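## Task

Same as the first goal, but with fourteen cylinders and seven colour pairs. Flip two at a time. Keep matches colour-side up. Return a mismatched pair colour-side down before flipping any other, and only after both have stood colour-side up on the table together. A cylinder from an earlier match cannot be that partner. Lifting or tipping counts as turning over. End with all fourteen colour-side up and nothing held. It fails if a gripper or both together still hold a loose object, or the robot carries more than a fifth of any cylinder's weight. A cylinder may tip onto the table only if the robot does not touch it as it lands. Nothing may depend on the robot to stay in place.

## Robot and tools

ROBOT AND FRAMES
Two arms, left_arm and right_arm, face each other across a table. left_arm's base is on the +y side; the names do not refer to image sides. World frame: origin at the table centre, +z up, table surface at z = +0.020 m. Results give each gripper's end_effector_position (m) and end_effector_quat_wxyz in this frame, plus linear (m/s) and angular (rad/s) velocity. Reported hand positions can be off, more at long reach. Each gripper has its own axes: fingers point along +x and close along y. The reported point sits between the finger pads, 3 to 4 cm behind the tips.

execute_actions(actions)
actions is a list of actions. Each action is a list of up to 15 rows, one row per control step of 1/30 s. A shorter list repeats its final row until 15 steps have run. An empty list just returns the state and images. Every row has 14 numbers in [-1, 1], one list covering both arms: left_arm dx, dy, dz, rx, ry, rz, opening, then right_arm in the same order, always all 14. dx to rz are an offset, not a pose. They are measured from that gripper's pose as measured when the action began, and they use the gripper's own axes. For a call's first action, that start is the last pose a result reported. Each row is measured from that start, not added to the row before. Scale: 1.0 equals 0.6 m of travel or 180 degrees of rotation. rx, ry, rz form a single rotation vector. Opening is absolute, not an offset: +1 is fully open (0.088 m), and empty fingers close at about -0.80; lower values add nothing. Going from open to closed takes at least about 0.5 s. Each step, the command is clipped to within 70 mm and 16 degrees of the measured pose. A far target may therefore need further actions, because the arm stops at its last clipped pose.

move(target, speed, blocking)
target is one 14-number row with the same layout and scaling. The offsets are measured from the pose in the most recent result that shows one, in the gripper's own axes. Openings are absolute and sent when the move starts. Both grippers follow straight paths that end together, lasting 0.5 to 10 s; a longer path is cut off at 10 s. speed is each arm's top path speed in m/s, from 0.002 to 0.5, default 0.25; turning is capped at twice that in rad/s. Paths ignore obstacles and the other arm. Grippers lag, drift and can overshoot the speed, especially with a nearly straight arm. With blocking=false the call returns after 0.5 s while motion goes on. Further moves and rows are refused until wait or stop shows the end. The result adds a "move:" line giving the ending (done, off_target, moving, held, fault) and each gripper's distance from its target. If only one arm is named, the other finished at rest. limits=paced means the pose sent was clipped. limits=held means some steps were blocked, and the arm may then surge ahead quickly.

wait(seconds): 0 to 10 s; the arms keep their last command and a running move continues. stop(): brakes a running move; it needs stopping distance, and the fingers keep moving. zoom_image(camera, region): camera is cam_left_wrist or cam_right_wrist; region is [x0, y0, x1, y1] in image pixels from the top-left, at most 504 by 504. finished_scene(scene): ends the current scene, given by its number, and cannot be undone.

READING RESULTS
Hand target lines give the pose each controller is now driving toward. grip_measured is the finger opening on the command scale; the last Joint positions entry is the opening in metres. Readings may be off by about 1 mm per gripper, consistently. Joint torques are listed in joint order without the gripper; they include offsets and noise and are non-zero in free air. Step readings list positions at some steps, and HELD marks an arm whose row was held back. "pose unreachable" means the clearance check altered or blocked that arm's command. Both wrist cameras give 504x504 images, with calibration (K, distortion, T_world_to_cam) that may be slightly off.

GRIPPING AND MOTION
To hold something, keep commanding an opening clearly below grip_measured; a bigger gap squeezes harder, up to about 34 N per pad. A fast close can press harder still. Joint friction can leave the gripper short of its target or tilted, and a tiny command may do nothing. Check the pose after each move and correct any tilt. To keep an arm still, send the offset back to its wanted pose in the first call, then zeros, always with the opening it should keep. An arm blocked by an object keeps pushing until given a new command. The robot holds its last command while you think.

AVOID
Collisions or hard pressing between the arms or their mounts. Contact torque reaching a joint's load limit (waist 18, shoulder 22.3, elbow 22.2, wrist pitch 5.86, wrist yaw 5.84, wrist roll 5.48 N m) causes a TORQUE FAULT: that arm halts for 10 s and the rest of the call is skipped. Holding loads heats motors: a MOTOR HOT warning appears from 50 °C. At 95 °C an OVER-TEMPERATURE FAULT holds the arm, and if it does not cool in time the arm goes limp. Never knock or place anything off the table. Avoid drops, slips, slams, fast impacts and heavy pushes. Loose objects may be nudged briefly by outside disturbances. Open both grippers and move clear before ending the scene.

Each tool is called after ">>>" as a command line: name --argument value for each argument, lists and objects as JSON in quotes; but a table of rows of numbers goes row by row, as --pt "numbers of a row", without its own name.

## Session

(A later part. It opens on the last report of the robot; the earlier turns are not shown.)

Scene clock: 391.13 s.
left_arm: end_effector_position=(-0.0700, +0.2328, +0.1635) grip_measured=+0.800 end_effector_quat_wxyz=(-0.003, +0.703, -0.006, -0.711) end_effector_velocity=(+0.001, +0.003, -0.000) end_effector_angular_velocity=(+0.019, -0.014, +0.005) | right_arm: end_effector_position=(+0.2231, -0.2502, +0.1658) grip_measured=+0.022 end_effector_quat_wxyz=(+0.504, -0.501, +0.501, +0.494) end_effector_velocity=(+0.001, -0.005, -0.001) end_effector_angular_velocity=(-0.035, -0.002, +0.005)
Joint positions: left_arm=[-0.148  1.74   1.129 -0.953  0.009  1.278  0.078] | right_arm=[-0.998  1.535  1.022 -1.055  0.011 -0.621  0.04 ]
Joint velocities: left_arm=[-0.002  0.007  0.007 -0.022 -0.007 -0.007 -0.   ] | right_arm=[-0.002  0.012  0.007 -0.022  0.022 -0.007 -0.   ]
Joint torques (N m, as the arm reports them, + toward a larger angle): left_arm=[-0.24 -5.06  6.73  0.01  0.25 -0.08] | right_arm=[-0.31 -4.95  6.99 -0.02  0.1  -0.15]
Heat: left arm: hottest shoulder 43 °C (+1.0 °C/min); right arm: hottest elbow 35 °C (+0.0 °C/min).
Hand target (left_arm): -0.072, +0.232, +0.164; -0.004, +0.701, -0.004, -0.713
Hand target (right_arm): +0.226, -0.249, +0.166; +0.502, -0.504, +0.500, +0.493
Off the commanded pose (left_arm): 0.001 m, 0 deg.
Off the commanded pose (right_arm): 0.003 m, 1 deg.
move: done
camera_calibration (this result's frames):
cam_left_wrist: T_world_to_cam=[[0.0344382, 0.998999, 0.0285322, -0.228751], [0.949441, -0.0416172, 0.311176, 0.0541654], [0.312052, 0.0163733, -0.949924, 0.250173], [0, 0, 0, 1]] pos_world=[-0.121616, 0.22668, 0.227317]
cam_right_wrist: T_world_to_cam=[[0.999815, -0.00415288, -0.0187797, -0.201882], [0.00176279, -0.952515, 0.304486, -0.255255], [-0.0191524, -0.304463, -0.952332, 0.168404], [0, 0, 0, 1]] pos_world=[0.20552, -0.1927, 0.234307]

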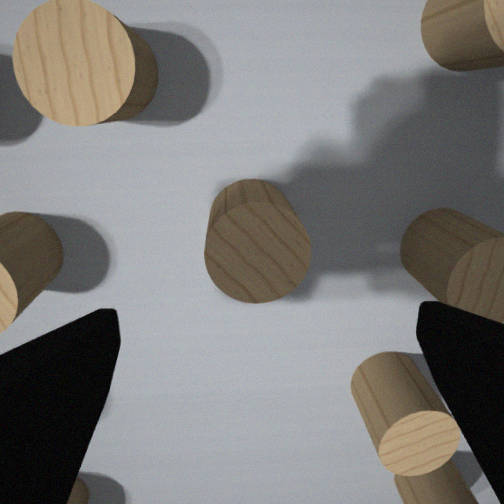

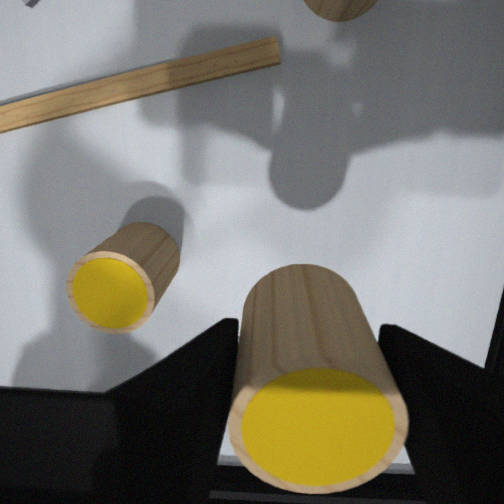

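>>> move --target '[0.144,-0.004,0.003,0,0,0,0.7, 0.15,0,0,0,0,0,-0.3]' --speed 0.06

>>> move --target '[0,0,0,0,0,0,0.7, 0,0,0,0,0,0,0.5]'

>>> move --target '[0,0,0,0,0,0,-0.3, 0,0,0,0,0,0,0.5]'

>>> move --target '[-0.14,0,0,0,0,0,-0.3, -0.14,0,0,0,0,0,0.5]' --speed 0.15

>>> move --target '[-0.182,0.302,-0.148,0,0,0.505,-0.3, -0.165,0.347,0.218,0,-0.497,0,1]' --speed 0.3

Scene clock: 404.80 s.
left_arm: end_effector_position=(-0.0720, +0.2329, +0.0805) grip_measured=+0.700 end_effector_quat_wxyz=(-0.001, +0.702, -0.009, -0.712) end_effector_velocity=(+0.003, +0.003, -0.001) end_effector_angular_velocity=(+0.010, -0.010, +0.025) | right_arm: end_effector_position=(+0.2258, -0.2471, +0.0813) grip_measured=+0.022 end_effector_quat_wxyz=(+0.510, -0.501, +0.495, +0.495) end_effector_velocity=(+0.003, +0.005, +0.001) end_effector_angular_velocity=(+0.026, -0.010, +0.005)
Joint positions: left_arm=[-0.155  1.904  0.957 -0.608  0.01   1.273  0.073] | right_arm=[-0.999  1.691  0.809 -0.669  0.012 -0.621  0.04 ]
Joint velocities: left_arm=[ 0.002 -0.002 -0.007 -0.007 -0.007 -0.022 -0.   ] | right_arm=[-0.002 -0.002  0.002  0.022 -0.007 -0.007 -0.   ]
Joint torques (N m, as the arm reports them, + toward a larger angle): left_arm=[-0.36 -5.35  4.21  0.45  0.03 -0.09] | right_arm=[-0.19 -4.88  3.23  0.56 -0.06 -0.09]
Heat: left arm: hottest shoulder 42 °C (+0.0 °C/min); right arm: hottest elbow 35 °C (+0.0 °C/min).
Hand target (left_arm): -0.072, +0.235, +0.077; -0.003, +0.703, -0.006, -0.711
Hand target (right_arm): +0.224, -0.251, +0.076; +0.504, -0.501, +0.501, +0.494
Off the commanded pose (left_arm): 0.004 m, 1 deg.
Off the commanded pose (right_arm): 0.007 m, 1 deg.
move: done
camera_calibration (this result's frames):
cam_left_wrist: T_world_to_cam=[[0.0356634, 0.999166, 0.0198862, -0.225707], [0.95038, -0.0400621, 0.3085, 0.0818889], [0.30904, 0.00789727, -0.951016, 0.173793], [0, 0, 0, 1]] pos_world=[-0.123485, 0.227427, 0.144506]
cam_right_wrist: T_world_to_cam=[[0.999963, -0.00436714, -0.00735095, -0.207164], [-0.00203644, -0.956628, 0.291304, -0.225686], [-0.00830429, -0.291278, -0.956602, 0.0900477], [0, 0, 0, 1]] pos_world=[0.207445, -0.190573, 0.15036]

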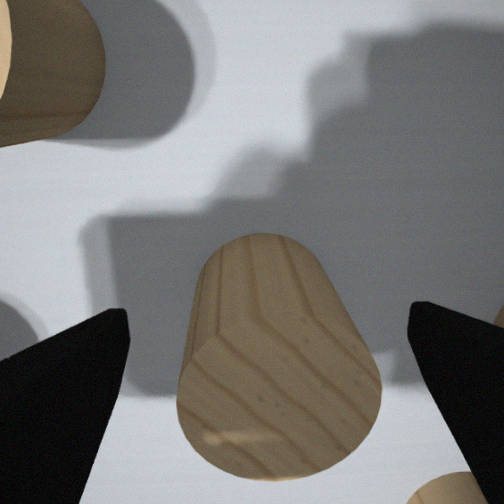

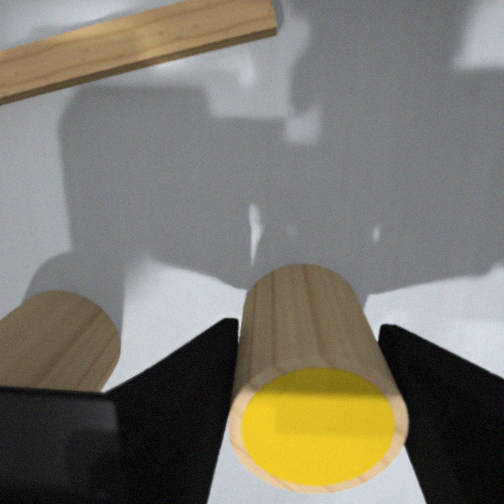

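Scene clock: 405.47 s.
left_arm: end_effector_position=(-0.0720, +0.2329, +0.0805) grip_measured=+0.700 end_effector_quat_wxyz=(-0.001, +0.702, -0.009, -0.712) end_effector_velocity=(+0.000, +0.002, +0.000) end_effector_angular_velocity=(+0.010, +0.005, +0.024) | right_arm: end_effector_position=(+0.2258, -0.2471, +0.0813) grip_measured=+0.498 end_effector_quat_wxyz=(+0.510, -0.501, +0.495, +0.495) end_effector_velocity=(+0.000, -0.003, +0.000) end_effector_angular_velocity=(-0.010, -0.002, -0.010)
Joint positions: left_arm=[-0.155  1.904  0.957 -0.608  0.01   1.273  0.073] | right_arm=[-0.999  1.691  0.809 -0.669  0.012 -0.621  0.063]
Joint velocities: left_arm=[ 0.002 -0.002 -0.002 -0.007  0.007 -0.022 -0.   ] | right_arm=[-0.002 -0.002 -0.002 -0.007  0.007  0.007  0.001]
Joint torques (N m, as the arm reports them, + toward a larger angle): left_arm=[-0.07 -6.13  4.78  0.25  0.07  0.01] | right_arm=[ 0.05 -6.13  4.54  0.13 -0.02 -0.01]
Heat: left arm: hottest shoulder 42 °C (-1.0 °C/min); right arm: hottest elbow 35 °C (+0.0 °C/min).
Hand target (left_arm): -0.072, +0.233, +0.080; -0.001, +0.702, -0.009, -0.712
Hand target (right_arm): +0.226, -0.247, +0.081; +0.510, -0.501, +0.495, +0.494
Off the commanded pose (left_arm): 0.000 m, 0 deg.
Off the commanded pose (right_arm): 0.000 m, 0 deg.
move: done
camera_calibration (this result's frames):
cam_left_wrist: T_world_to_cam=[[0.0356634, 0.999166, 0.0198862, -0.225707], [0.95038, -0.0400621, 0.3085, 0.0818889], [0.30904, 0.00789727, -0.951016, 0.173793], [0, 0, 0, 1]] pos_world=[-0.123485, 0.227427, 0.144506]
cam_right_wrist: T_world_to_cam=[[0.999963, -0.00436714, -0.00735095, -0.207164], [-0.00203644, -0.956628, 0.291304, -0.225686], [-0.00830429, -0.291278, -0.956602, 0.0900477], [0, 0, 0, 1]] pos_world=[0.207445, -0.190573, 0.15036]

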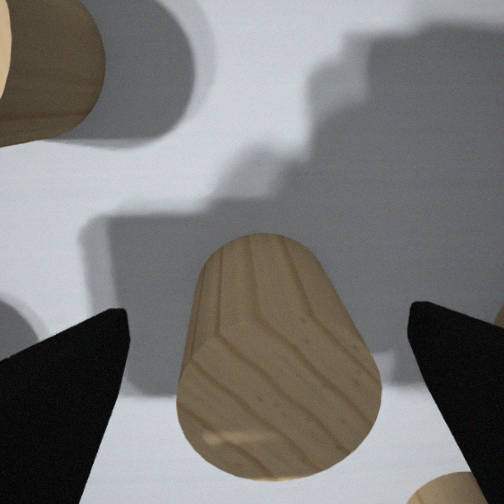

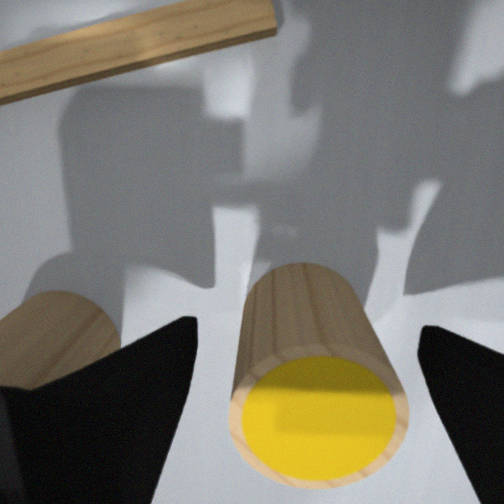

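Scene clock: 405.97 s.
left_arm: end_effector_position=(-0.0721, +0.2329, +0.0805) grip_measured=+0.034 end_effector_quat_wxyz=(-0.000, +0.702, -0.009, -0.712) end_effector_velocity=(+0.001, +0.002, +0.000) end_effector_angular_velocity=(+0.005, -0.009, +0.005) | right_arm: end_effector_position=(+0.2258, -0.2471, +0.0813) grip_measured=+0.500 end_effector_quat_wxyz=(+0.510, -0.501, +0.495, +0.495) end_effector_velocity=(-0.003, -0.003, -0.000) end_effector_angular_velocity=(-0.013, +0.019, -0.010)
Joint positions: left_arm=[-0.155  1.904  0.957 -0.607  0.01   1.273  0.041] | right_arm=[-0.999  1.691  0.809 -0.669  0.012 -0.621  0.063]
Joint velocities: left_arm=[-0.002 -0.002 -0.002 -0.007 -0.007 -0.007 -0.   ] | right_arm=[-0.002  0.002  0.002 -0.022 -0.007  0.007 -0.   ]
Joint torques (N m, as the arm reports them, + toward a larger angle): left_arm=[ 0.04 -6.02  4.74  0.21  0.04  0.01] | right_arm=[ 0.01 -6.14  4.54  0.14 -0.03 -0.02]
Heat: left arm: hottest shoulder 42 °C (-1.0 °C/min); right arm: hottest elbow 35 °C (+0.0 °C/min).
Hand target (left_arm): -0.072, +0.233, +0.080; -0.001, +0.702, -0.009, -0.712
Hand target (right_arm): +0.226, -0.247, +0.081; +0.510, -0.501, +0.495, +0.495
Off the commanded pose (left_arm): 0.000 m, 0 deg.
Off the commanded pose (right_arm): 0.000 m, 0 deg.
move: done
camera_calibration (this result's frames):
cam_left_wrist: T_world_to_cam=[[0.0356657, 0.999173, 0.0195192, -0.225599], [0.950416, -0.0399501, 0.308404, 0.0818939], [0.308928, 0.00755196, -0.951055, 0.173878], [0, 0, 0, 1]] pos_world=[-0.123503, 0.227371, 0.144515]
cam_right_wrist: T_world_to_cam=[[0.999963, -0.00436714, -0.00735095, -0.207164], [-0.00203644, -0.956628, 0.291304, -0.225686], [-0.00830429, -0.291278, -0.956602, 0.0900477], [0, 0, 0, 1]] pos_world=[0.207445, -0.190573, 0.15036]

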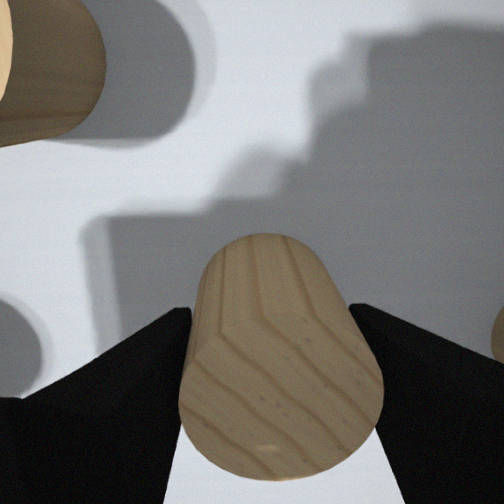

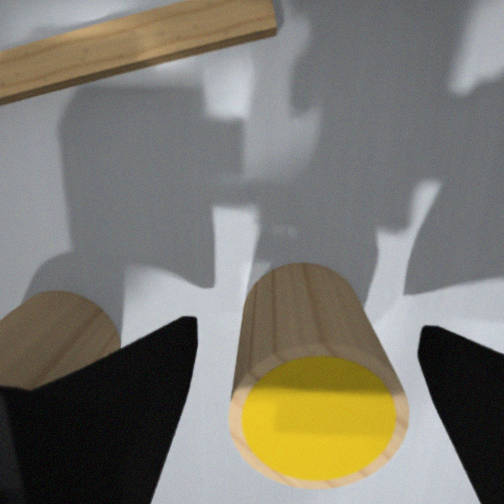

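Scene clock: 407.00 s.
left_arm: end_effector_position=(-0.0708, +0.2369, +0.1584) grip_measured=+0.034 end_effector_quat_wxyz=(-0.007, +0.704, -0.003, -0.710) end_effector_velocity=(-0.001, +0.003, +0.002) end_effector_angular_velocity=(+0.014, +0.003, -0.010) | right_arm: end_effector_position=(+0.2230, -0.2505, +0.1605) grip_measured=+0.500 end_effector_quat_wxyz=(+0.504, -0.502, +0.500, +0.494) end_effector_velocity=(-0.003, -0.001, +0.003) end_effector_angular_velocity=(-0.002, +0.010, +0.010)
Joint positions: left_arm=[-0.155  1.742  1.109 -0.941  0.01   1.273  0.041] | right_arm=[-0.998  1.538  1.003 -1.031  0.012 -0.621  0.063]
Joint velocities: left_arm=[-0.002 -0.002  0.007 -0.022  0.007  0.007 -0.   ] | right_arm=[ 0.002 -0.007  0.007 -0.022 -0.007 -0.007 -0.   ]
Joint torques (N m, as the arm reports them, + toward a larger angle): left_arm=[ 0.14 -6.88  6.79  0.01  0.05  0.02] | right_arm=[ 0.3  -6.55  6.86 -0.09 -0.03  0.07]
Heat: left arm: hottest shoulder 42 °C (-1.0 °C/min); right arm: hottest elbow 35 °C (+0.0 °C/min).
Hand target (left_arm): -0.071, +0.234, +0.164; -0.001, +0.702, -0.009, -0.712
Hand target (right_arm): +0.224, -0.248, +0.165; +0.510, -0.501, +0.495, +0.495
Off the commanded pose (left_arm): 0.007 m, 1 deg.
Off the commanded pose (right_arm): 0.006 m, 1 deg.
move: done
camera_calibration (this result's frames):
cam_left_wrist: T_world_to_cam=[[0.0354978, 0.998652, 0.0378628, -0.234032], [0.948598, -0.0455926, 0.313182, 0.0572194], [0.314486, 0.0247993, -0.948938, 0.243551], [0, 0, 0, 1]] pos_world=[-0.122564, 0.230285, 0.222056]
cam_right_wrist: T_world_to_cam=[[0.999853, -0.00376018, -0.0167368, -0.202159], [0.00150001, -0.952777, 0.303667, -0.253869], [-0.0170883, -0.303647, -0.952631, 0.163007], [0, 0, 0, 1]] pos_world=[0.205295, -0.193144, 0.228994]

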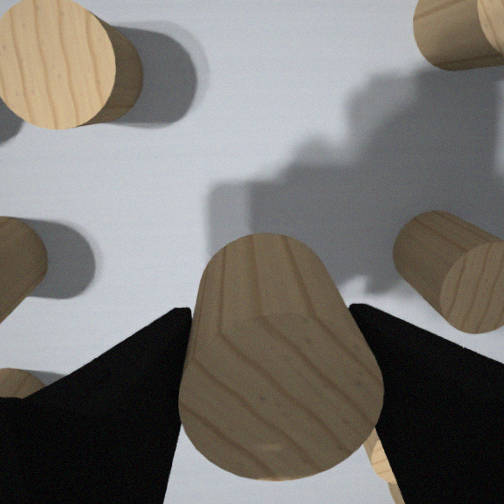

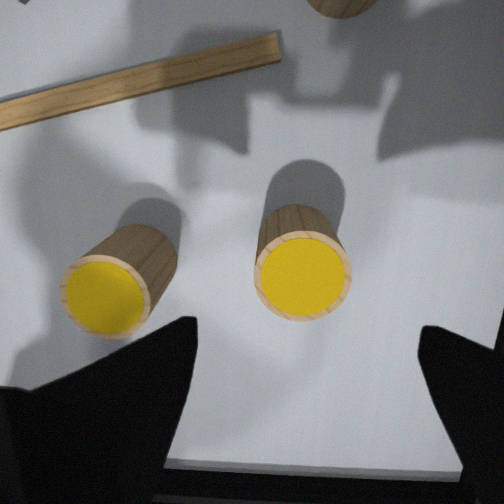

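Scene clock: 410.20 s.
left_arm: end_effector_position=(+0.0153, +0.0570, +0.2647) grip_measured=+0.033 end_effector_quat_wxyz=(+0.497, +0.494, -0.504, -0.505) end_effector_velocity=(-0.000, +0.000, -0.003) end_effector_angular_velocity=(+0.003, +0.007, +0.005) | right_arm: end_effector_position=(+0.0143, -0.1179, +0.2653) grip_measured=+1.000 end_effector_quat_wxyz=(+0.707, +0.008, +0.003, +0.707) end_effector_velocity=(+0.002, +0.001, -0.000) end_effector_angular_velocity=(+0.007, -0.005, -0.010)
Joint positions: left_arm=[0.144 1.853 0.683 1.172 0.005 1.567 0.041] | right_arm=[-0.066  1.299  0.272  1.034  0.303  0.013  0.088]
Joint velocities: left_arm=[-0.002  0.007 -0.002  0.007 -0.007 -0.007 -0.   ] | right_arm=[-0.002  0.012 -0.002  0.022  0.007 -0.007  0.   ]
Joint torques (N m, as the arm reports them, + toward a larger angle): left_arm=[ 0.16 -5.68  6.46  2.11  0.22  0.07] | right_arm=[ 0.12 -3.2   4.09  1.9   0.07 -0.15]
Heat: left arm: hottest shoulder 42 °C (-1.0 °C/min); right arm: hottest elbow 35 °C (+0.0 °C/min).
Hand target (left_arm): +0.015, +0.054, +0.267; +0.498, +0.492, -0.508, -0.502
Hand target (right_arm): +0.014, -0.120, +0.258; +0.708, -0.003, +0.005, +0.707
Off the commanded pose (left_arm): 0.004 m, 1 deg.
Off the commanded pose (right_arm): 0.009 m, 2 deg.
move: off_target (right_arm)
camera_calibration (this result's frames):
cam_left_wrist: T_world_to_cam=[[0.0185695, 0.0307614, -0.999354, 0.268565], [0.952018, 0.304842, 0.0270733, -0.0101621], [0.305478, -0.951906, -0.0236246, 0.132713], [0, 0, 0, 1]] pos_world=[-0.0358533, 0.121166, 0.271802]
cam_right_wrist: T_world_to_cam=[[0.999547, 0.0284108, -0.0099148, 0.0107939], [-0.0011219, -0.294077, -0.955781, 0.252855], [-0.0300702, 0.955359, -0.293912, 0.273475], [0, 0, 0, 1]] pos_world=[-0.00228185, -0.187215, 0.322158]

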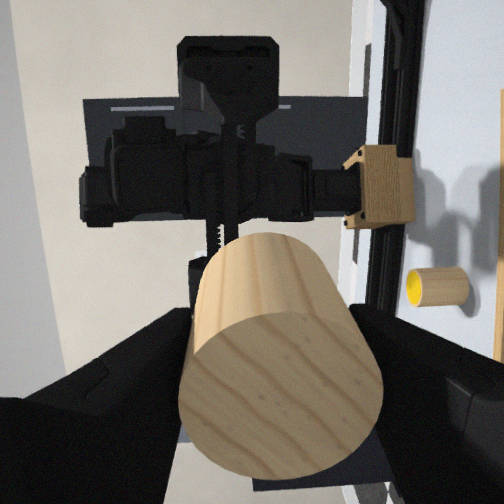

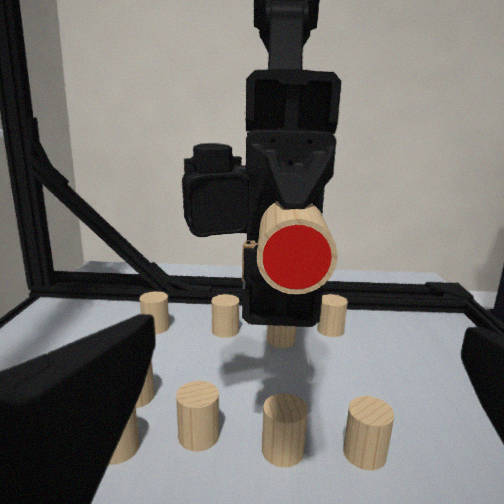

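>>> move --target '[0.108,0,0,0,0,0,-0.3, 0.095,-0.003,0.001,-0.006,0,0,1]' --speed 0.1

>>> move --target '[0,0,0,0,0,0,-0.3, 0,0,0,0,0,0,-0.3]'

>>> move --target '[0,0,0,0,0,0,1, 0,0,0,0,0,0,-0.3]'

>>> move --target '[-0.1,0,0,0,0,0,1, -0.1,0,0,0,0,0,-0.3]' --speed 0.15

>>> move --target '[-0.193,-0.165,0.265,0,0,-0.497,0.6, -0.068,0.134,-0.172,0,0.505,0,-0.3]' --speed 0.3

Scene clock: 414.23 s.
left_arm: end_effector_position=(+0.0144, -0.0050, +0.2637) grip_measured=+0.033 end_effector_quat_wxyz=(+0.496, +0.495, -0.503, -0.506) end_effector_velocity=(-0.002, -0.002, -0.002) end_effector_angular_velocity=(+0.007, +0.007, -0.010) | right_arm: end_effector_position=(+0.0161, -0.0642, +0.2655) grip_measured=+1.000 end_effector_quat_wxyz=(+0.707, +0.002, -0.001, +0.707) end_effector_velocity=(+0.001, +0.002, -0.001) end_effector_angular_velocity=(-0.007, -0.009, -0.000)
Joint positions: left_arm=[0.144 2.025 0.956 1.067 0.005 1.567 0.041] | right_arm=[-0.138  1.532  0.454  1.082  0.231  0.001  0.088]
Joint velocities: left_arm=[-0.002  0.007  0.007 -0.007  0.007 -0.007 -0.   ] | right_arm=[-0.007  0.007  0.007 -0.007 -0.007 -0.007  0.   ]
Joint torques (N m, as the arm reports them, + toward a larger angle): left_arm=[ 0.04 -6.96  7.    1.71 -0.01 -0.05] | right_arm=[-0.22 -4.45  6.81  1.96 -0.17 -0.17]
Heat: left arm: hottest shoulder 42 °C (+0.0 °C/min); right arm: hottest elbow 35 °C (-1.0 °C/min).
Hand target (left_arm): +0.014, -0.008, +0.265; +0.497, +0.494, -0.504, -0.505
Hand target (right_arm): +0.016, -0.061, +0.266; +0.707, +0.001, -0.004, +0.707
Off the commanded pose (left_arm): 0.003 m, 0 deg.
Off the commanded pose (right_arm): 0.003 m, 0 deg.
move: done
camera_calibration (this result's frames):
cam_left_wrist: T_world_to_cam=[[0.0186298, 0.034566, -0.999229, 0.269518], [0.952133, 0.304373, 0.0282808, 0.00925624], [0.305116, -0.951926, -0.027241, 0.0748444], [0, 0, 0, 1]] pos_world=[-0.0366704, 0.0591128, 0.271087]
cam_right_wrist: T_world_to_cam=[[0.999604, 0.0279552, 0.00329993, 0.00390917], [0.0114432, -0.296451, -0.95498, 0.268204], [-0.0257184, 0.954639, -0.296653, 0.222884], [0, 0, 0, 1]] pos_world=[-0.00124452, -0.133374, 0.322236]

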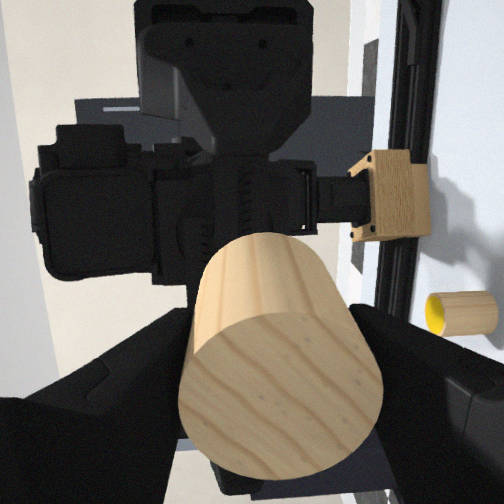

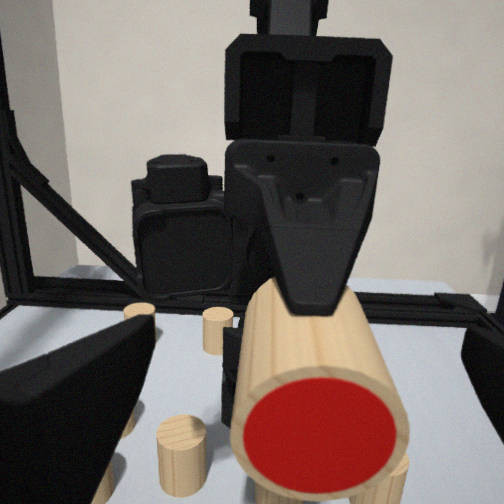

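Scene clock: 414.73 s.
left_arm: end_effector_position=(+0.0143, -0.0050, +0.2637) grip_measured=+0.033 end_effector_quat_wxyz=(+0.496, +0.495, -0.503, -0.506) end_effector_velocity=(+0.002, +0.001, -0.001) end_effector_angular_velocity=(+0.007, +0.007, +0.010) | right_arm: end_effector_position=(+0.0163, -0.0642, +0.2656) grip_measured=+0.022 end_effector_quat_wxyz=(+0.708, +0.002, -0.001, +0.706) end_effector_velocity=(-0.004, -0.001, +0.000) end_effector_angular_velocity=(-0.002, -0.008, +0.024)
Joint positions: left_arm=[0.144 2.025 0.956 1.067 0.006 1.567 0.041] | right_arm=[-0.138  1.532  0.455  1.082  0.232  0.001  0.04 ]
Joint velocities: left_arm=[ 0.002 -0.002 -0.002 -0.007 -0.007 -0.007 -0.   ] | right_arm=[ 0.002 -0.007 -0.002 -0.007 -0.022 -0.007 -0.   ]
Joint torques (N m, as the arm reports them, + toward a larger angle): left_arm=[-0.03 -7.79  5.71  1.78 -0.04 -0.04] | right_arm=[ 0.06 -5.66  5.39  1.84 -0.02  0.  ]
Heat: left arm: hottest shoulder 42 °C (+0.0 °C/min); right arm: hottest elbow 35 °C (-1.0 °C/min).
Hand target (left_arm): +0.015, -0.005, +0.264; +0.496, +0.495, -0.503, -0.506
Hand target (right_arm): +0.016, -0.064, +0.266; +0.707, +0.002, -0.001, +0.707
Off the commanded pose (left_arm): 0.000 m, 0 deg.
Off the commanded pose (right_arm): 0.000 m, 0 deg.
move: done
camera_calibration (this result's frames):
cam_left_wrist: T_world_to_cam=[[0.0186542, 0.0345518, -0.999229, 0.269519], [0.952365, 0.303646, 0.028279, 0.00935842], [0.304389, -0.952158, -0.0272417, 0.0748908], [0, 0, 0, 1]] pos_world=[-0.0367363, 0.0591538, 0.271087]
cam_right_wrist: T_world_to_cam=[[0.999635, 0.0268101, 0.00321814, 0.00369858], [0.0110164, -0.29611, -0.95509, 0.26842], [-0.0246531, 0.954778, -0.296297, 0.222762], [0, 0, 0, 1]] pos_world=[-0.00116246, -0.133306, 0.322358]

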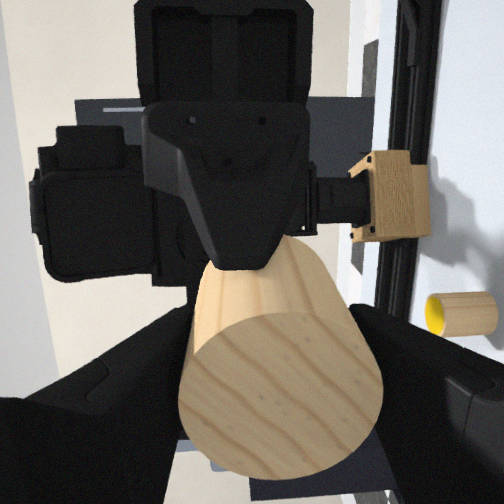

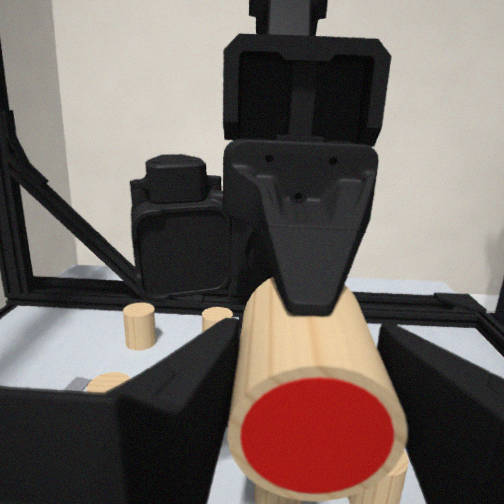

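Scene clock: 415.43 s.
left_arm: end_effector_position=(+0.0143, -0.0050, +0.2637) grip_measured=+1.000 end_effector_quat_wxyz=(+0.496, +0.495, -0.503, -0.506) end_effector_velocity=(+0.000, -0.001, -0.002) end_effector_angular_velocity=(+0.008, +0.022, -0.005) | right_arm: end_effector_position=(+0.0163, -0.0642, +0.2656) grip_measured=+0.022 end_effector_quat_wxyz=(+0.708, +0.002, -0.001, +0.706) end_effector_velocity=(+0.000, -0.001, -0.002) end_effector_angular_velocity=(-0.007, +0.006, -0.005)
Joint positions: left_arm=[0.144 2.025 0.956 1.067 0.006 1.567 0.088] | right_arm=[-0.138  1.532  0.455  1.082  0.232  0.001  0.04 ]
Joint velocities: left_arm=[ 0.002  0.002  0.002 -0.007  0.007 -0.022  0.   ] | right_arm=[ 0.002 -0.002 -0.002 -0.007  0.007  0.007 -0.   ]
Joint torques (N m, as the arm reports them, + toward a larger angle): left_arm=[ 0.01 -7.7   5.77  1.76 -0.01 -0.02] | right_arm=[ 0.03 -5.68  5.33  1.82  0.    0.  ]
Heat: left arm: hottest shoulder 42 °C (+0.0 °C/min); right arm: hottest elbow 35 °C (-1.0 °C/min).
Hand target (left_arm): +0.014, -0.005, +0.264; +0.496, +0.495, -0.503, -0.506
Hand target (right_arm): +0.016, -0.064, +0.266; +0.708, +0.002, -0.001, +0.706
Off the commanded pose (left_arm): 0.000 m, 0 deg.
Off the commanded pose (right_arm): 0.000 m, 0 deg.
move: done
camera_calibration (this result's frames):
cam_left_wrist: T_world_to_cam=[[0.0186542, 0.0345518, -0.999229, 0.269519], [0.952365, 0.303646, 0.028279, 0.00935842], [0.304389, -0.952158, -0.0272417, 0.0748908], [0, 0, 0, 1]] pos_world=[-0.0367363, 0.0591538, 0.271087]
cam_right_wrist: T_world_to_cam=[[0.999635, 0.0268101, 0.00321814, 0.00369858], [0.0110164, -0.29611, -0.95509, 0.26842], [-0.0246531, 0.954778, -0.296297, 0.222762], [0, 0, 0, 1]] pos_world=[-0.00116246, -0.133306, 0.322358]

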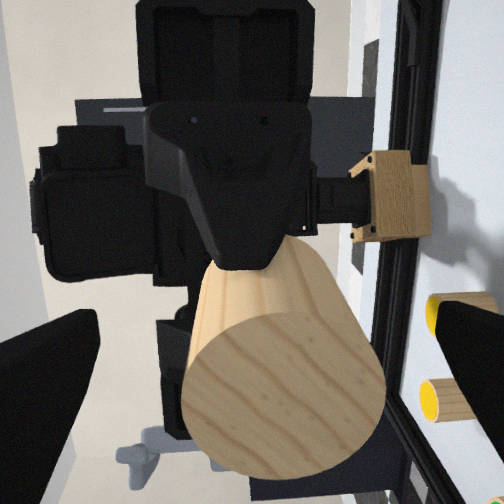

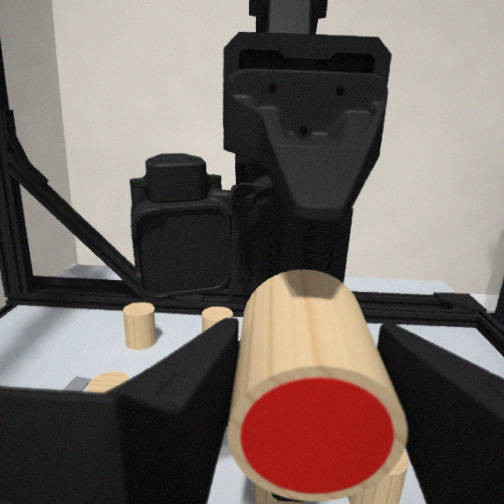

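Scene clock: 416.33 s.
left_arm: end_effector_position=(+0.0150, +0.0529, +0.2599) grip_measured=+1.000 end_effector_quat_wxyz=(+0.493, +0.498, -0.500, -0.509) end_effector_velocity=(-0.002, +0.002, +0.002) end_effector_angular_velocity=(-0.007, +0.007, +0.000) | right_arm: end_effector_position=(+0.0160, -0.1210, +0.2678) grip_measured=+0.022 end_effector_quat_wxyz=(+0.708, +0.005, -0.002, +0.706) end_effector_velocity=(+0.003, -0.002, -0.002) end_effector_angular_velocity=(-0.012, -0.011, -0.010)
Joint positions: left_arm=[0.144 1.871 0.699 1.16  0.006 1.567 0.088] | right_arm=[-0.069  1.271  0.265  1.015  0.301  0.001  0.04 ]
Joint velocities: left_arm=[-0.007 -0.007 -0.007  0.007 -0.007 -0.007  0.   ] | right_arm=[-0.002 -0.017 -0.007 -0.022  0.007 -0.007 -0.   ]
Joint torques (N m, as the arm reports them, + toward a larger angle): left_arm=[-0.04 -7.68  4.71  2.01  0.02 -0.02] | right_arm=[ 0.31 -4.81  4.25  1.73  0.11  0.  ]
Heat: left arm: hottest shoulder 42 °C (+0.0 °C/min); right arm: hottest elbow 35 °C (-1.0 °C/min).
Hand target (left_arm): +0.015, +0.055, +0.264; +0.496, +0.495, -0.503, -0.506
Hand target (right_arm): +0.016, -0.124, +0.265; +0.708, +0.002, -0.001, +0.706
Off the commanded pose (left_arm): 0.005 m, 1 deg.
Off the commanded pose (right_arm): 0.004 m, 0 deg.
move: done
camera_calibration (this result's frames):
cam_left_wrist: T_world_to_cam=[[0.0187842, 0.0448409, -0.998818, 0.262999], [0.952361, 0.303339, 0.0315286, -0.00963777], [0.304394, -0.951827, -0.0370067, 0.132211], [0, 0, 0, 1]] pos_world=[-0.0360058, 0.116972, 0.267885]
cam_right_wrist: T_world_to_cam=[[0.999629, 0.0271812, 0.00147676, 0.00603156], [0.00933415, -0.291307, -0.956584, 0.254649], [-0.0255709, 0.956244, -0.291452, 0.276582], [0, 0, 0, 1]] pos_world=[-0.00133382, -0.190462, 0.324195]

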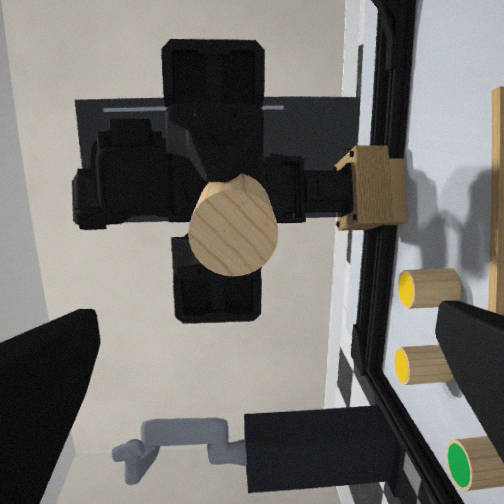

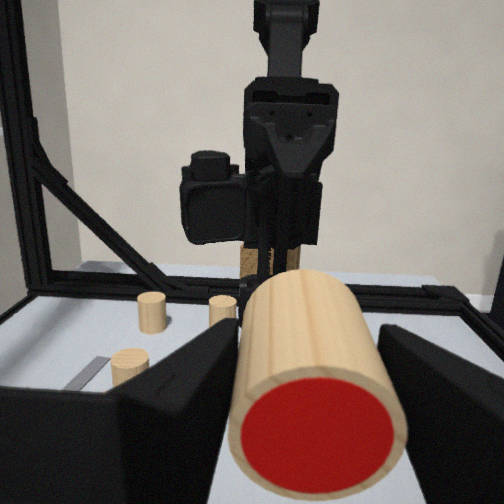

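Scene clock: 419.43 s.
left_arm: end_effector_position=(-0.1406, +0.1723, +0.1633) grip_measured=+0.600 end_effector_quat_wxyz=(-0.005, +0.705, -0.004, -0.710) end_effector_velocity=(+0.003, +0.002, +0.003) end_effector_angular_velocity=(+0.017, -0.016, +0.010) | right_arm: end_effector_position=(-0.0636, -0.1628, +0.1644) grip_measured=+0.021 end_effector_quat_wxyz=(+0.502, -0.501, +0.499, +0.498) end_effector_velocity=(+0.000, -0.005, +0.002) end_effector_angular_velocity=(-0.028, -0.005, +0.024)
Joint positions: left_arm=[-0.278  2.041  1.532 -1.059  0.006  1.148  0.068] | right_arm=[ 0.069  1.793  1.3   -1.08   0.005  0.438  0.04 ]
Joint velocities: left_arm=[ 0.002  0.002  0.017 -0.037 -0.007 -0.007 -0.   ] | right_arm=[ 0.002  0.002  0.012 -0.037 -0.007 -0.022 -0.   ]
Joint torques (N m, as the arm reports them, + toward a larger angle): left_arm=[-0.27 -6.99  6.9   0.02  0.24 -0.09] | right_arm=[-0.2  -6.56  6.83 -0.09 -0.09  0.14]
Heat: left arm: hottest shoulder 42 °C (+0.0 °C/min); right arm: hottest elbow 35 °C (-3.0 °C/min).
Hand target (left_arm): -0.143, +0.171, +0.162; -0.006, +0.703, -0.002, -0.711
Hand target (right_arm): -0.064, -0.160, +0.163; +0.502, -0.500, +0.503, +0.495
Off the commanded pose (left_arm): 0.002 m, 0 deg.
Off the commanded pose (right_arm): 0.002 m, 1 deg.
move: done
camera_calibration (this result's frames):
cam_left_wrist: T_world_to_cam=[[0.0343189, 0.998886, 0.0323936, -0.166473], [0.948291, -0.04278, 0.314507, 0.118245], [0.315543, 0.019925, -0.948702, 0.272711], [0, 0, 0, 1]] pos_world=[-0.192469, 0.165912, 0.226925]
cam_right_wrist: T_world_to_cam=[[0.999716, 0.00435886, -0.023414, 0.0871903], [0.0111944, -0.953741, 0.30042, -0.170011], [-0.0210215, -0.300597, -0.95352, 0.188902], [0, 0, 0, 1]] pos_world=[-0.0812914, -0.105743, 0.233238]

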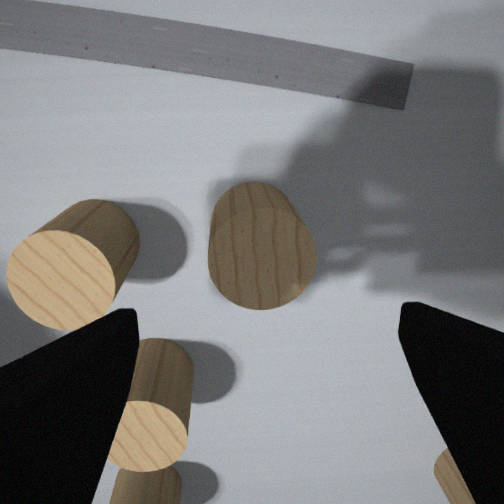

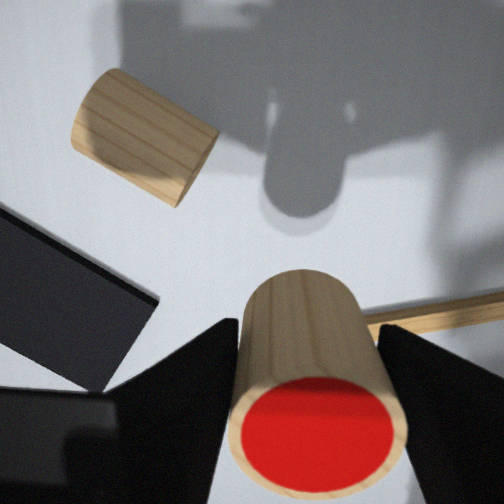

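>>> move --target '[0.14,-0.008,0.002,0,0,0,0.6, 0.146,0,0,0,0,0,-0.3]' --speed 0.06

>>> move --target '[0,0,0,0,0,0,-0.3, 0,0,0,0,0,0,0.8]'

>>> move --target '[-0.14,0,0,0,0,0,-0.3, -0.14,0,0,0,0,0,0.8]' --speed 0.15

>>> move --target '[-0.18,0.205,-0.264,0,0,0.505,-0.3, -0.162,-0.133,0.072,0,-0.497,0,1]' --speed 0.3

Scene clock: 424.17 s.
left_arm: end_effector_position=(-0.1418, +0.1751, +0.0837) grip_measured=+0.600 end_effector_quat_wxyz=(-0.002, +0.703, -0.008, -0.711) end_effector_velocity=(-0.000, -0.001, +0.000) end_effector_angular_velocity=(-0.010, -0.003, +0.005) | right_arm: end_effector_position=(-0.0651, -0.1592, +0.0838) grip_measured=+0.021 end_effector_quat_wxyz=(+0.504, -0.494, +0.497, +0.505) end_effector_velocity=(+0.002, -0.005, +0.000) end_effector_angular_velocity=(-0.023, -0.003, +0.020)
Joint positions: left_arm=[-0.284  2.147  1.354 -0.765  0.007  1.144  0.068] | right_arm=[ 0.069  1.913  1.109 -0.749  0.005  0.438  0.04 ]
Joint velocities: left_arm=[-0.002 -0.002 -0.002  0.007 -0.007 -0.007 -0.   ] | right_arm=[-0.002 -0.002 -0.002 -0.022 -0.007 -0.022 -0.   ]
Joint torques (N m, as the arm reports them, + toward a larger angle): left_arm=[-0.33 -7.17  4.74  0.43  0.02 -0.08] | right_arm=[-0.03 -6.68  3.42  0.53  0.04 -0.05]
Heat: left arm: hottest shoulder 42 °C (+0.0 °C/min); right arm: hottest elbow 35 °C (-2.0 °C/min).
Hand target (left_arm): -0.142, +0.177, +0.080; -0.005, +0.705, -0.004, -0.710
Hand target (right_arm): -0.063, -0.163, +0.077; +0.502, -0.501, +0.499, +0.498
Off the commanded pose (left_arm): 0.005 m, 1 deg.
Off the commanded pose (right_arm): 0.008 m, 1 deg.
move: done
camera_calibration (this result's frames):
cam_left_wrist: T_world_to_cam=[[0.0356058, 0.999087, 0.023614, -0.165758], [0.949777, -0.0411803, 0.310205, 0.144877], [0.310894, 0.0113829, -0.950376, 0.198455], [0, 0, 0, 1]] pos_world=[-0.193398, 0.169314, 0.147579]
cam_right_wrist: T_world_to_cam=[[0.99947, 0.00448563, -0.0322432, 0.087621], [0.0134322, -0.959041, 0.282949, -0.141626], [-0.0296534, -0.283233, -0.958593, 0.115719], [0, 0, 0, 1]] pos_world=[-0.0822407, -0.103443, 0.153826]

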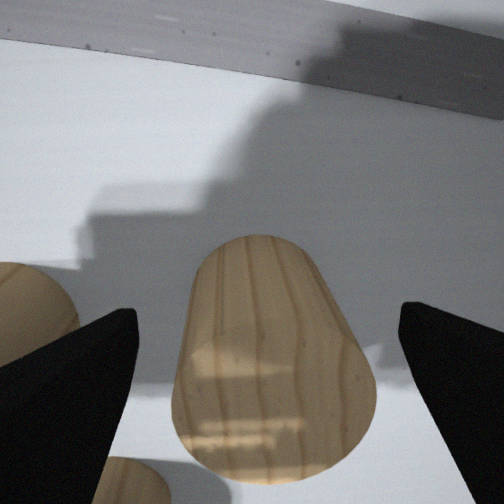

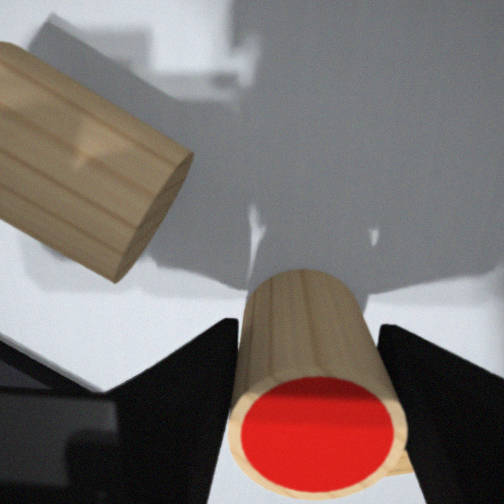

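Scene clock: 424.87 s.
left_arm: end_effector_position=(-0.1416, +0.1752, +0.0836) grip_measured=+0.036 end_effector_quat_wxyz=(-0.002, +0.703, -0.008, -0.711) end_effector_velocity=(+0.001, +0.002, +0.000) end_effector_angular_velocity=(+0.004, -0.010, +0.005) | right_arm: end_effector_position=(-0.0652, -0.1592, +0.0838) grip_measured=+0.799 end_effector_quat_wxyz=(+0.504, -0.494, +0.497, +0.505) end_effector_velocity=(+0.001, -0.002, +0.000) end_effector_angular_velocity=(-0.010, +0.004, -0.010)
Joint positions: left_arm=[-0.284  2.147  1.354 -0.765  0.006  1.144  0.041] | right_arm=[ 0.069  1.913  1.109 -0.749  0.004  0.439  0.078]
Joint velocities: left_arm=[-0.002 -0.002 -0.002 -0.007 -0.007 -0.007 -0.   ] | right_arm=[-0.002 -0.002 -0.002 -0.007 -0.007  0.007  0.   ]
Joint torques (N m, as the arm reports them, + toward a larger angle): left_arm=[-0.13 -7.89  5.18  0.29  0.06  0.  ] | right_arm=[ 0.06 -8.16  4.84  0.13  0.03 -0.02]
Heat: left arm: hottest shoulder 42 °C (+0.0 °C/min); right arm: hottest elbow 35 °C (-2.0 °C/min).
Hand target (left_arm): -0.142, +0.175, +0.084; -0.002, +0.703, -0.008, -0.711
Hand target (right_arm): -0.065, -0.159, +0.084; +0.504, -0.494, +0.497, +0.505
Off the commanded pose (left_arm): 0.000 m, 0 deg.
Off the commanded pose (right_arm): 0.000 m, 0 deg.
move: done
camera_calibration (this result's frames):
cam_left_wrist: T_world_to_cam=[[0.0355595, 0.999083, 0.0238642, -0.165914], [0.949355, -0.0412299, 0.311489, 0.144515], [0.312187, 0.0115792, -0.94995, 0.198409], [0, 0, 0, 1]] pos_world=[-0.193236, 0.169423, 0.147423]
cam_right_wrist: T_world_to_cam=[[0.99946, 0.00410594, -0.0325961, 0.0876415], [0.0131727, -0.959, 0.283101, -0.141672], [-0.0300973, -0.283378, -0.958536, 0.115654], [0, 0, 0, 1]] pos_world=[-0.0822471, -0.10345, 0.153823]

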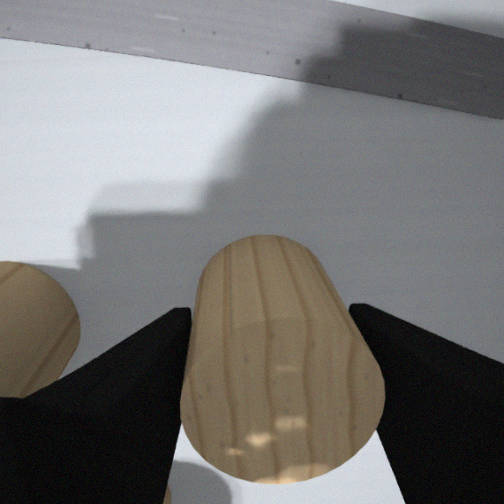

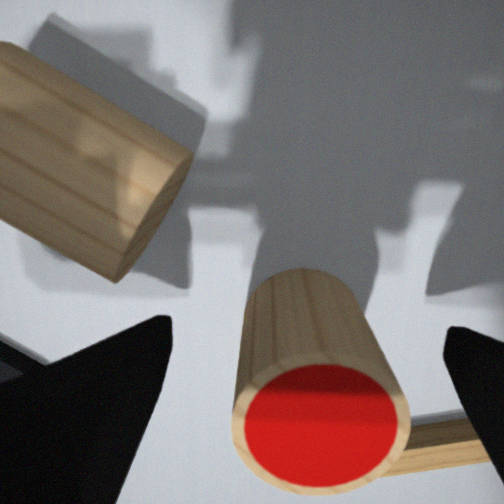

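Scene clock: 425.87 s.
left_arm: end_effector_position=(-0.1400, +0.1785, +0.1600) grip_measured=+0.035 end_effector_quat_wxyz=(-0.008, +0.706, -0.001, -0.708) end_effector_velocity=(+0.002, -0.000, +0.006) end_effector_angular_velocity=(-0.001, -0.008, +0.010) | right_arm: end_effector_position=(-0.0635, -0.1629, +0.1626) grip_measured=+0.800 end_effector_quat_wxyz=(+0.502, -0.499, +0.499, +0.500) end_effector_velocity=(-0.000, -0.000, +0.005) end_effector_angular_velocity=(-0.005, +0.006, +0.005)
Joint positions: left_arm=[-0.284  2.031  1.504 -1.052  0.006  1.144  0.041] | right_arm=[ 0.069  1.79   1.289 -1.068  0.004  0.439  0.078]
Joint velocities: left_arm=[ 0.002 -0.007  0.012 -0.022 -0.007 -0.007 -0.   ] | right_arm=[-0.002 -0.002  0.017 -0.022 -0.007 -0.007  0.   ]
Joint torques (N m, as the arm reports them, + toward a larger angle): left_arm=[ 0.   -8.98  6.86 -0.01  0.03  0.01] | right_arm=[ 0.13 -8.6   6.8  -0.08  0.03  0.01]
Heat: left arm: hottest shoulder 43 °C (+1.0 °C/min); right arm: hottest elbow 35 °C (-2.0 °C/min).
Hand target (left_arm): -0.141, +0.176, +0.167; -0.002, +0.703, -0.008, -0.711
Hand target (right_arm): -0.065, -0.161, +0.168; +0.504, -0.494, +0.497, +0.505
Off the commanded pose (left_arm): 0.008 m, 1 deg.
Off the commanded pose (right_arm): 0.006 m, 1 deg.
move: done
camera_calibration (this result's frames):
cam_left_wrist: T_world_to_cam=[[0.0352737, 0.998476, 0.0424348, -0.174054], [0.946637, -0.0469936, 0.318858, 0.118811], [0.320366, 0.0289231, -0.946852, 0.268034], [0, 0, 0, 1]] pos_world=[-0.192201, 0.17162, 0.223291]
cam_right_wrist: T_world_to_cam=[[0.999654, 0.00369062, -0.0260294, 0.0873684], [0.011252, -0.954892, 0.29674, -0.169228], [-0.0237601, -0.296931, -0.954603, 0.187733], [0, 0, 0, 1]] pos_world=[-0.0809735, -0.106173, 0.231701]

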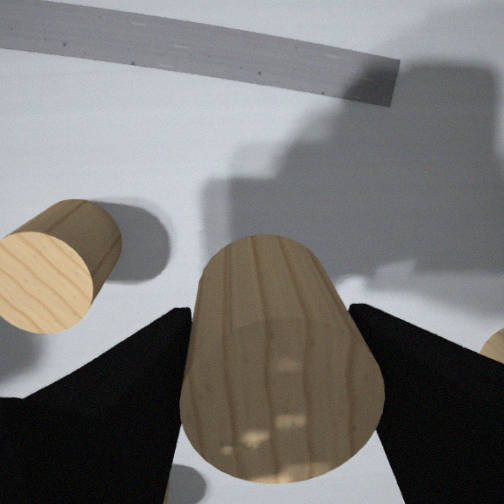

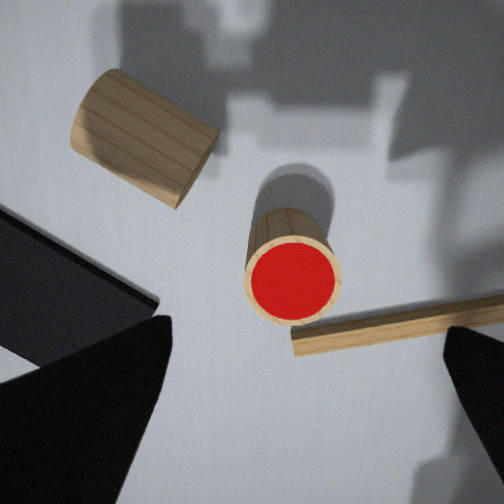

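Scene clock: 429.03 s.
left_arm: end_effector_position=(+0.0157, +0.0542, +0.2683) grip_measured=+0.034 end_effector_quat_wxyz=(+0.496, +0.496, -0.506, -0.503) end_effector_velocity=(-0.000, +0.000, +0.001) end_effector_angular_velocity=(-0.012, +0.007, +0.005) | right_arm: end_effector_position=(+0.0148, -0.1186, +0.2682) grip_measured=+1.000 end_effector_quat_wxyz=(+0.705, +0.010, +0.002, +0.709) end_effector_velocity=(-0.000, -0.000, +0.001) end_effector_angular_velocity=(+0.017, -0.017, +0.005)
Joint positions: left_arm=[0.146 1.85  0.698 1.155 0.006 1.574 0.041] | right_arm=[-0.073  1.284  0.272  1.024  0.29   0.013  0.088]
Joint velocities: left_arm=[-0.002  0.007 -0.002  0.022 -0.007 -0.007 -0.   ] | right_arm=[-0.002  0.012 -0.007  0.037 -0.007 -0.022  0.   ]
Joint torques (N m, as the arm reports them, + toward a larger angle): left_arm=[ 0.11 -5.7   5.97  2.12  0.2   0.07] | right_arm=[-0.26 -3.25  3.91  1.88 -0.15 -0.15]
Heat: left arm: hottest shoulder 43 °C (+1.0 °C/min); right arm: hottest elbow 35 °C (-2.0 °C/min).
Hand target (left_arm): +0.016, +0.053, +0.269; +0.495, +0.494, -0.509, -0.501
Hand target (right_arm): +0.016, -0.120, +0.261; +0.705, -0.000, +0.004, +0.709
Off the commanded pose (left_arm): 0.003 m, 0 deg.
Off the commanded pose (right_arm): 0.008 m, 2 deg.
move: done
camera_calibration (this result's frames):
cam_left_wrist: T_world_to_cam=[[0.0250252, 0.0283632, -0.999284, 0.272256], [0.951821, 0.304928, 0.0324915, -0.0112578], [0.305631, -0.951953, -0.0193658, 0.128772], [0, 0, 0, 1]] pos_world=[-0.0354545, 0.118295, 0.274921]
cam_right_wrist: T_world_to_cam=[[0.999321, 0.0349547, -0.011684, 0.0115475], [-0.00109123, -0.288819, -0.957383, 0.256458], [-0.0368396, 0.956746, -0.288584, 0.273808], [0, 0, 0, 1]] pos_world=[-0.00117284, -0.188298, 0.32468]

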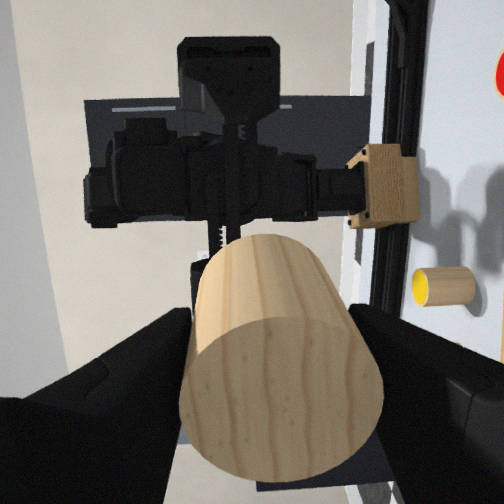

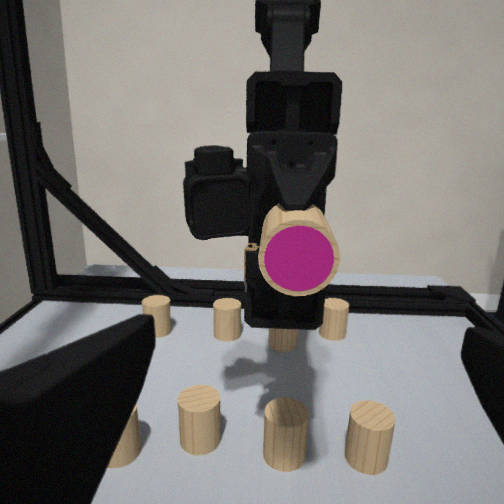

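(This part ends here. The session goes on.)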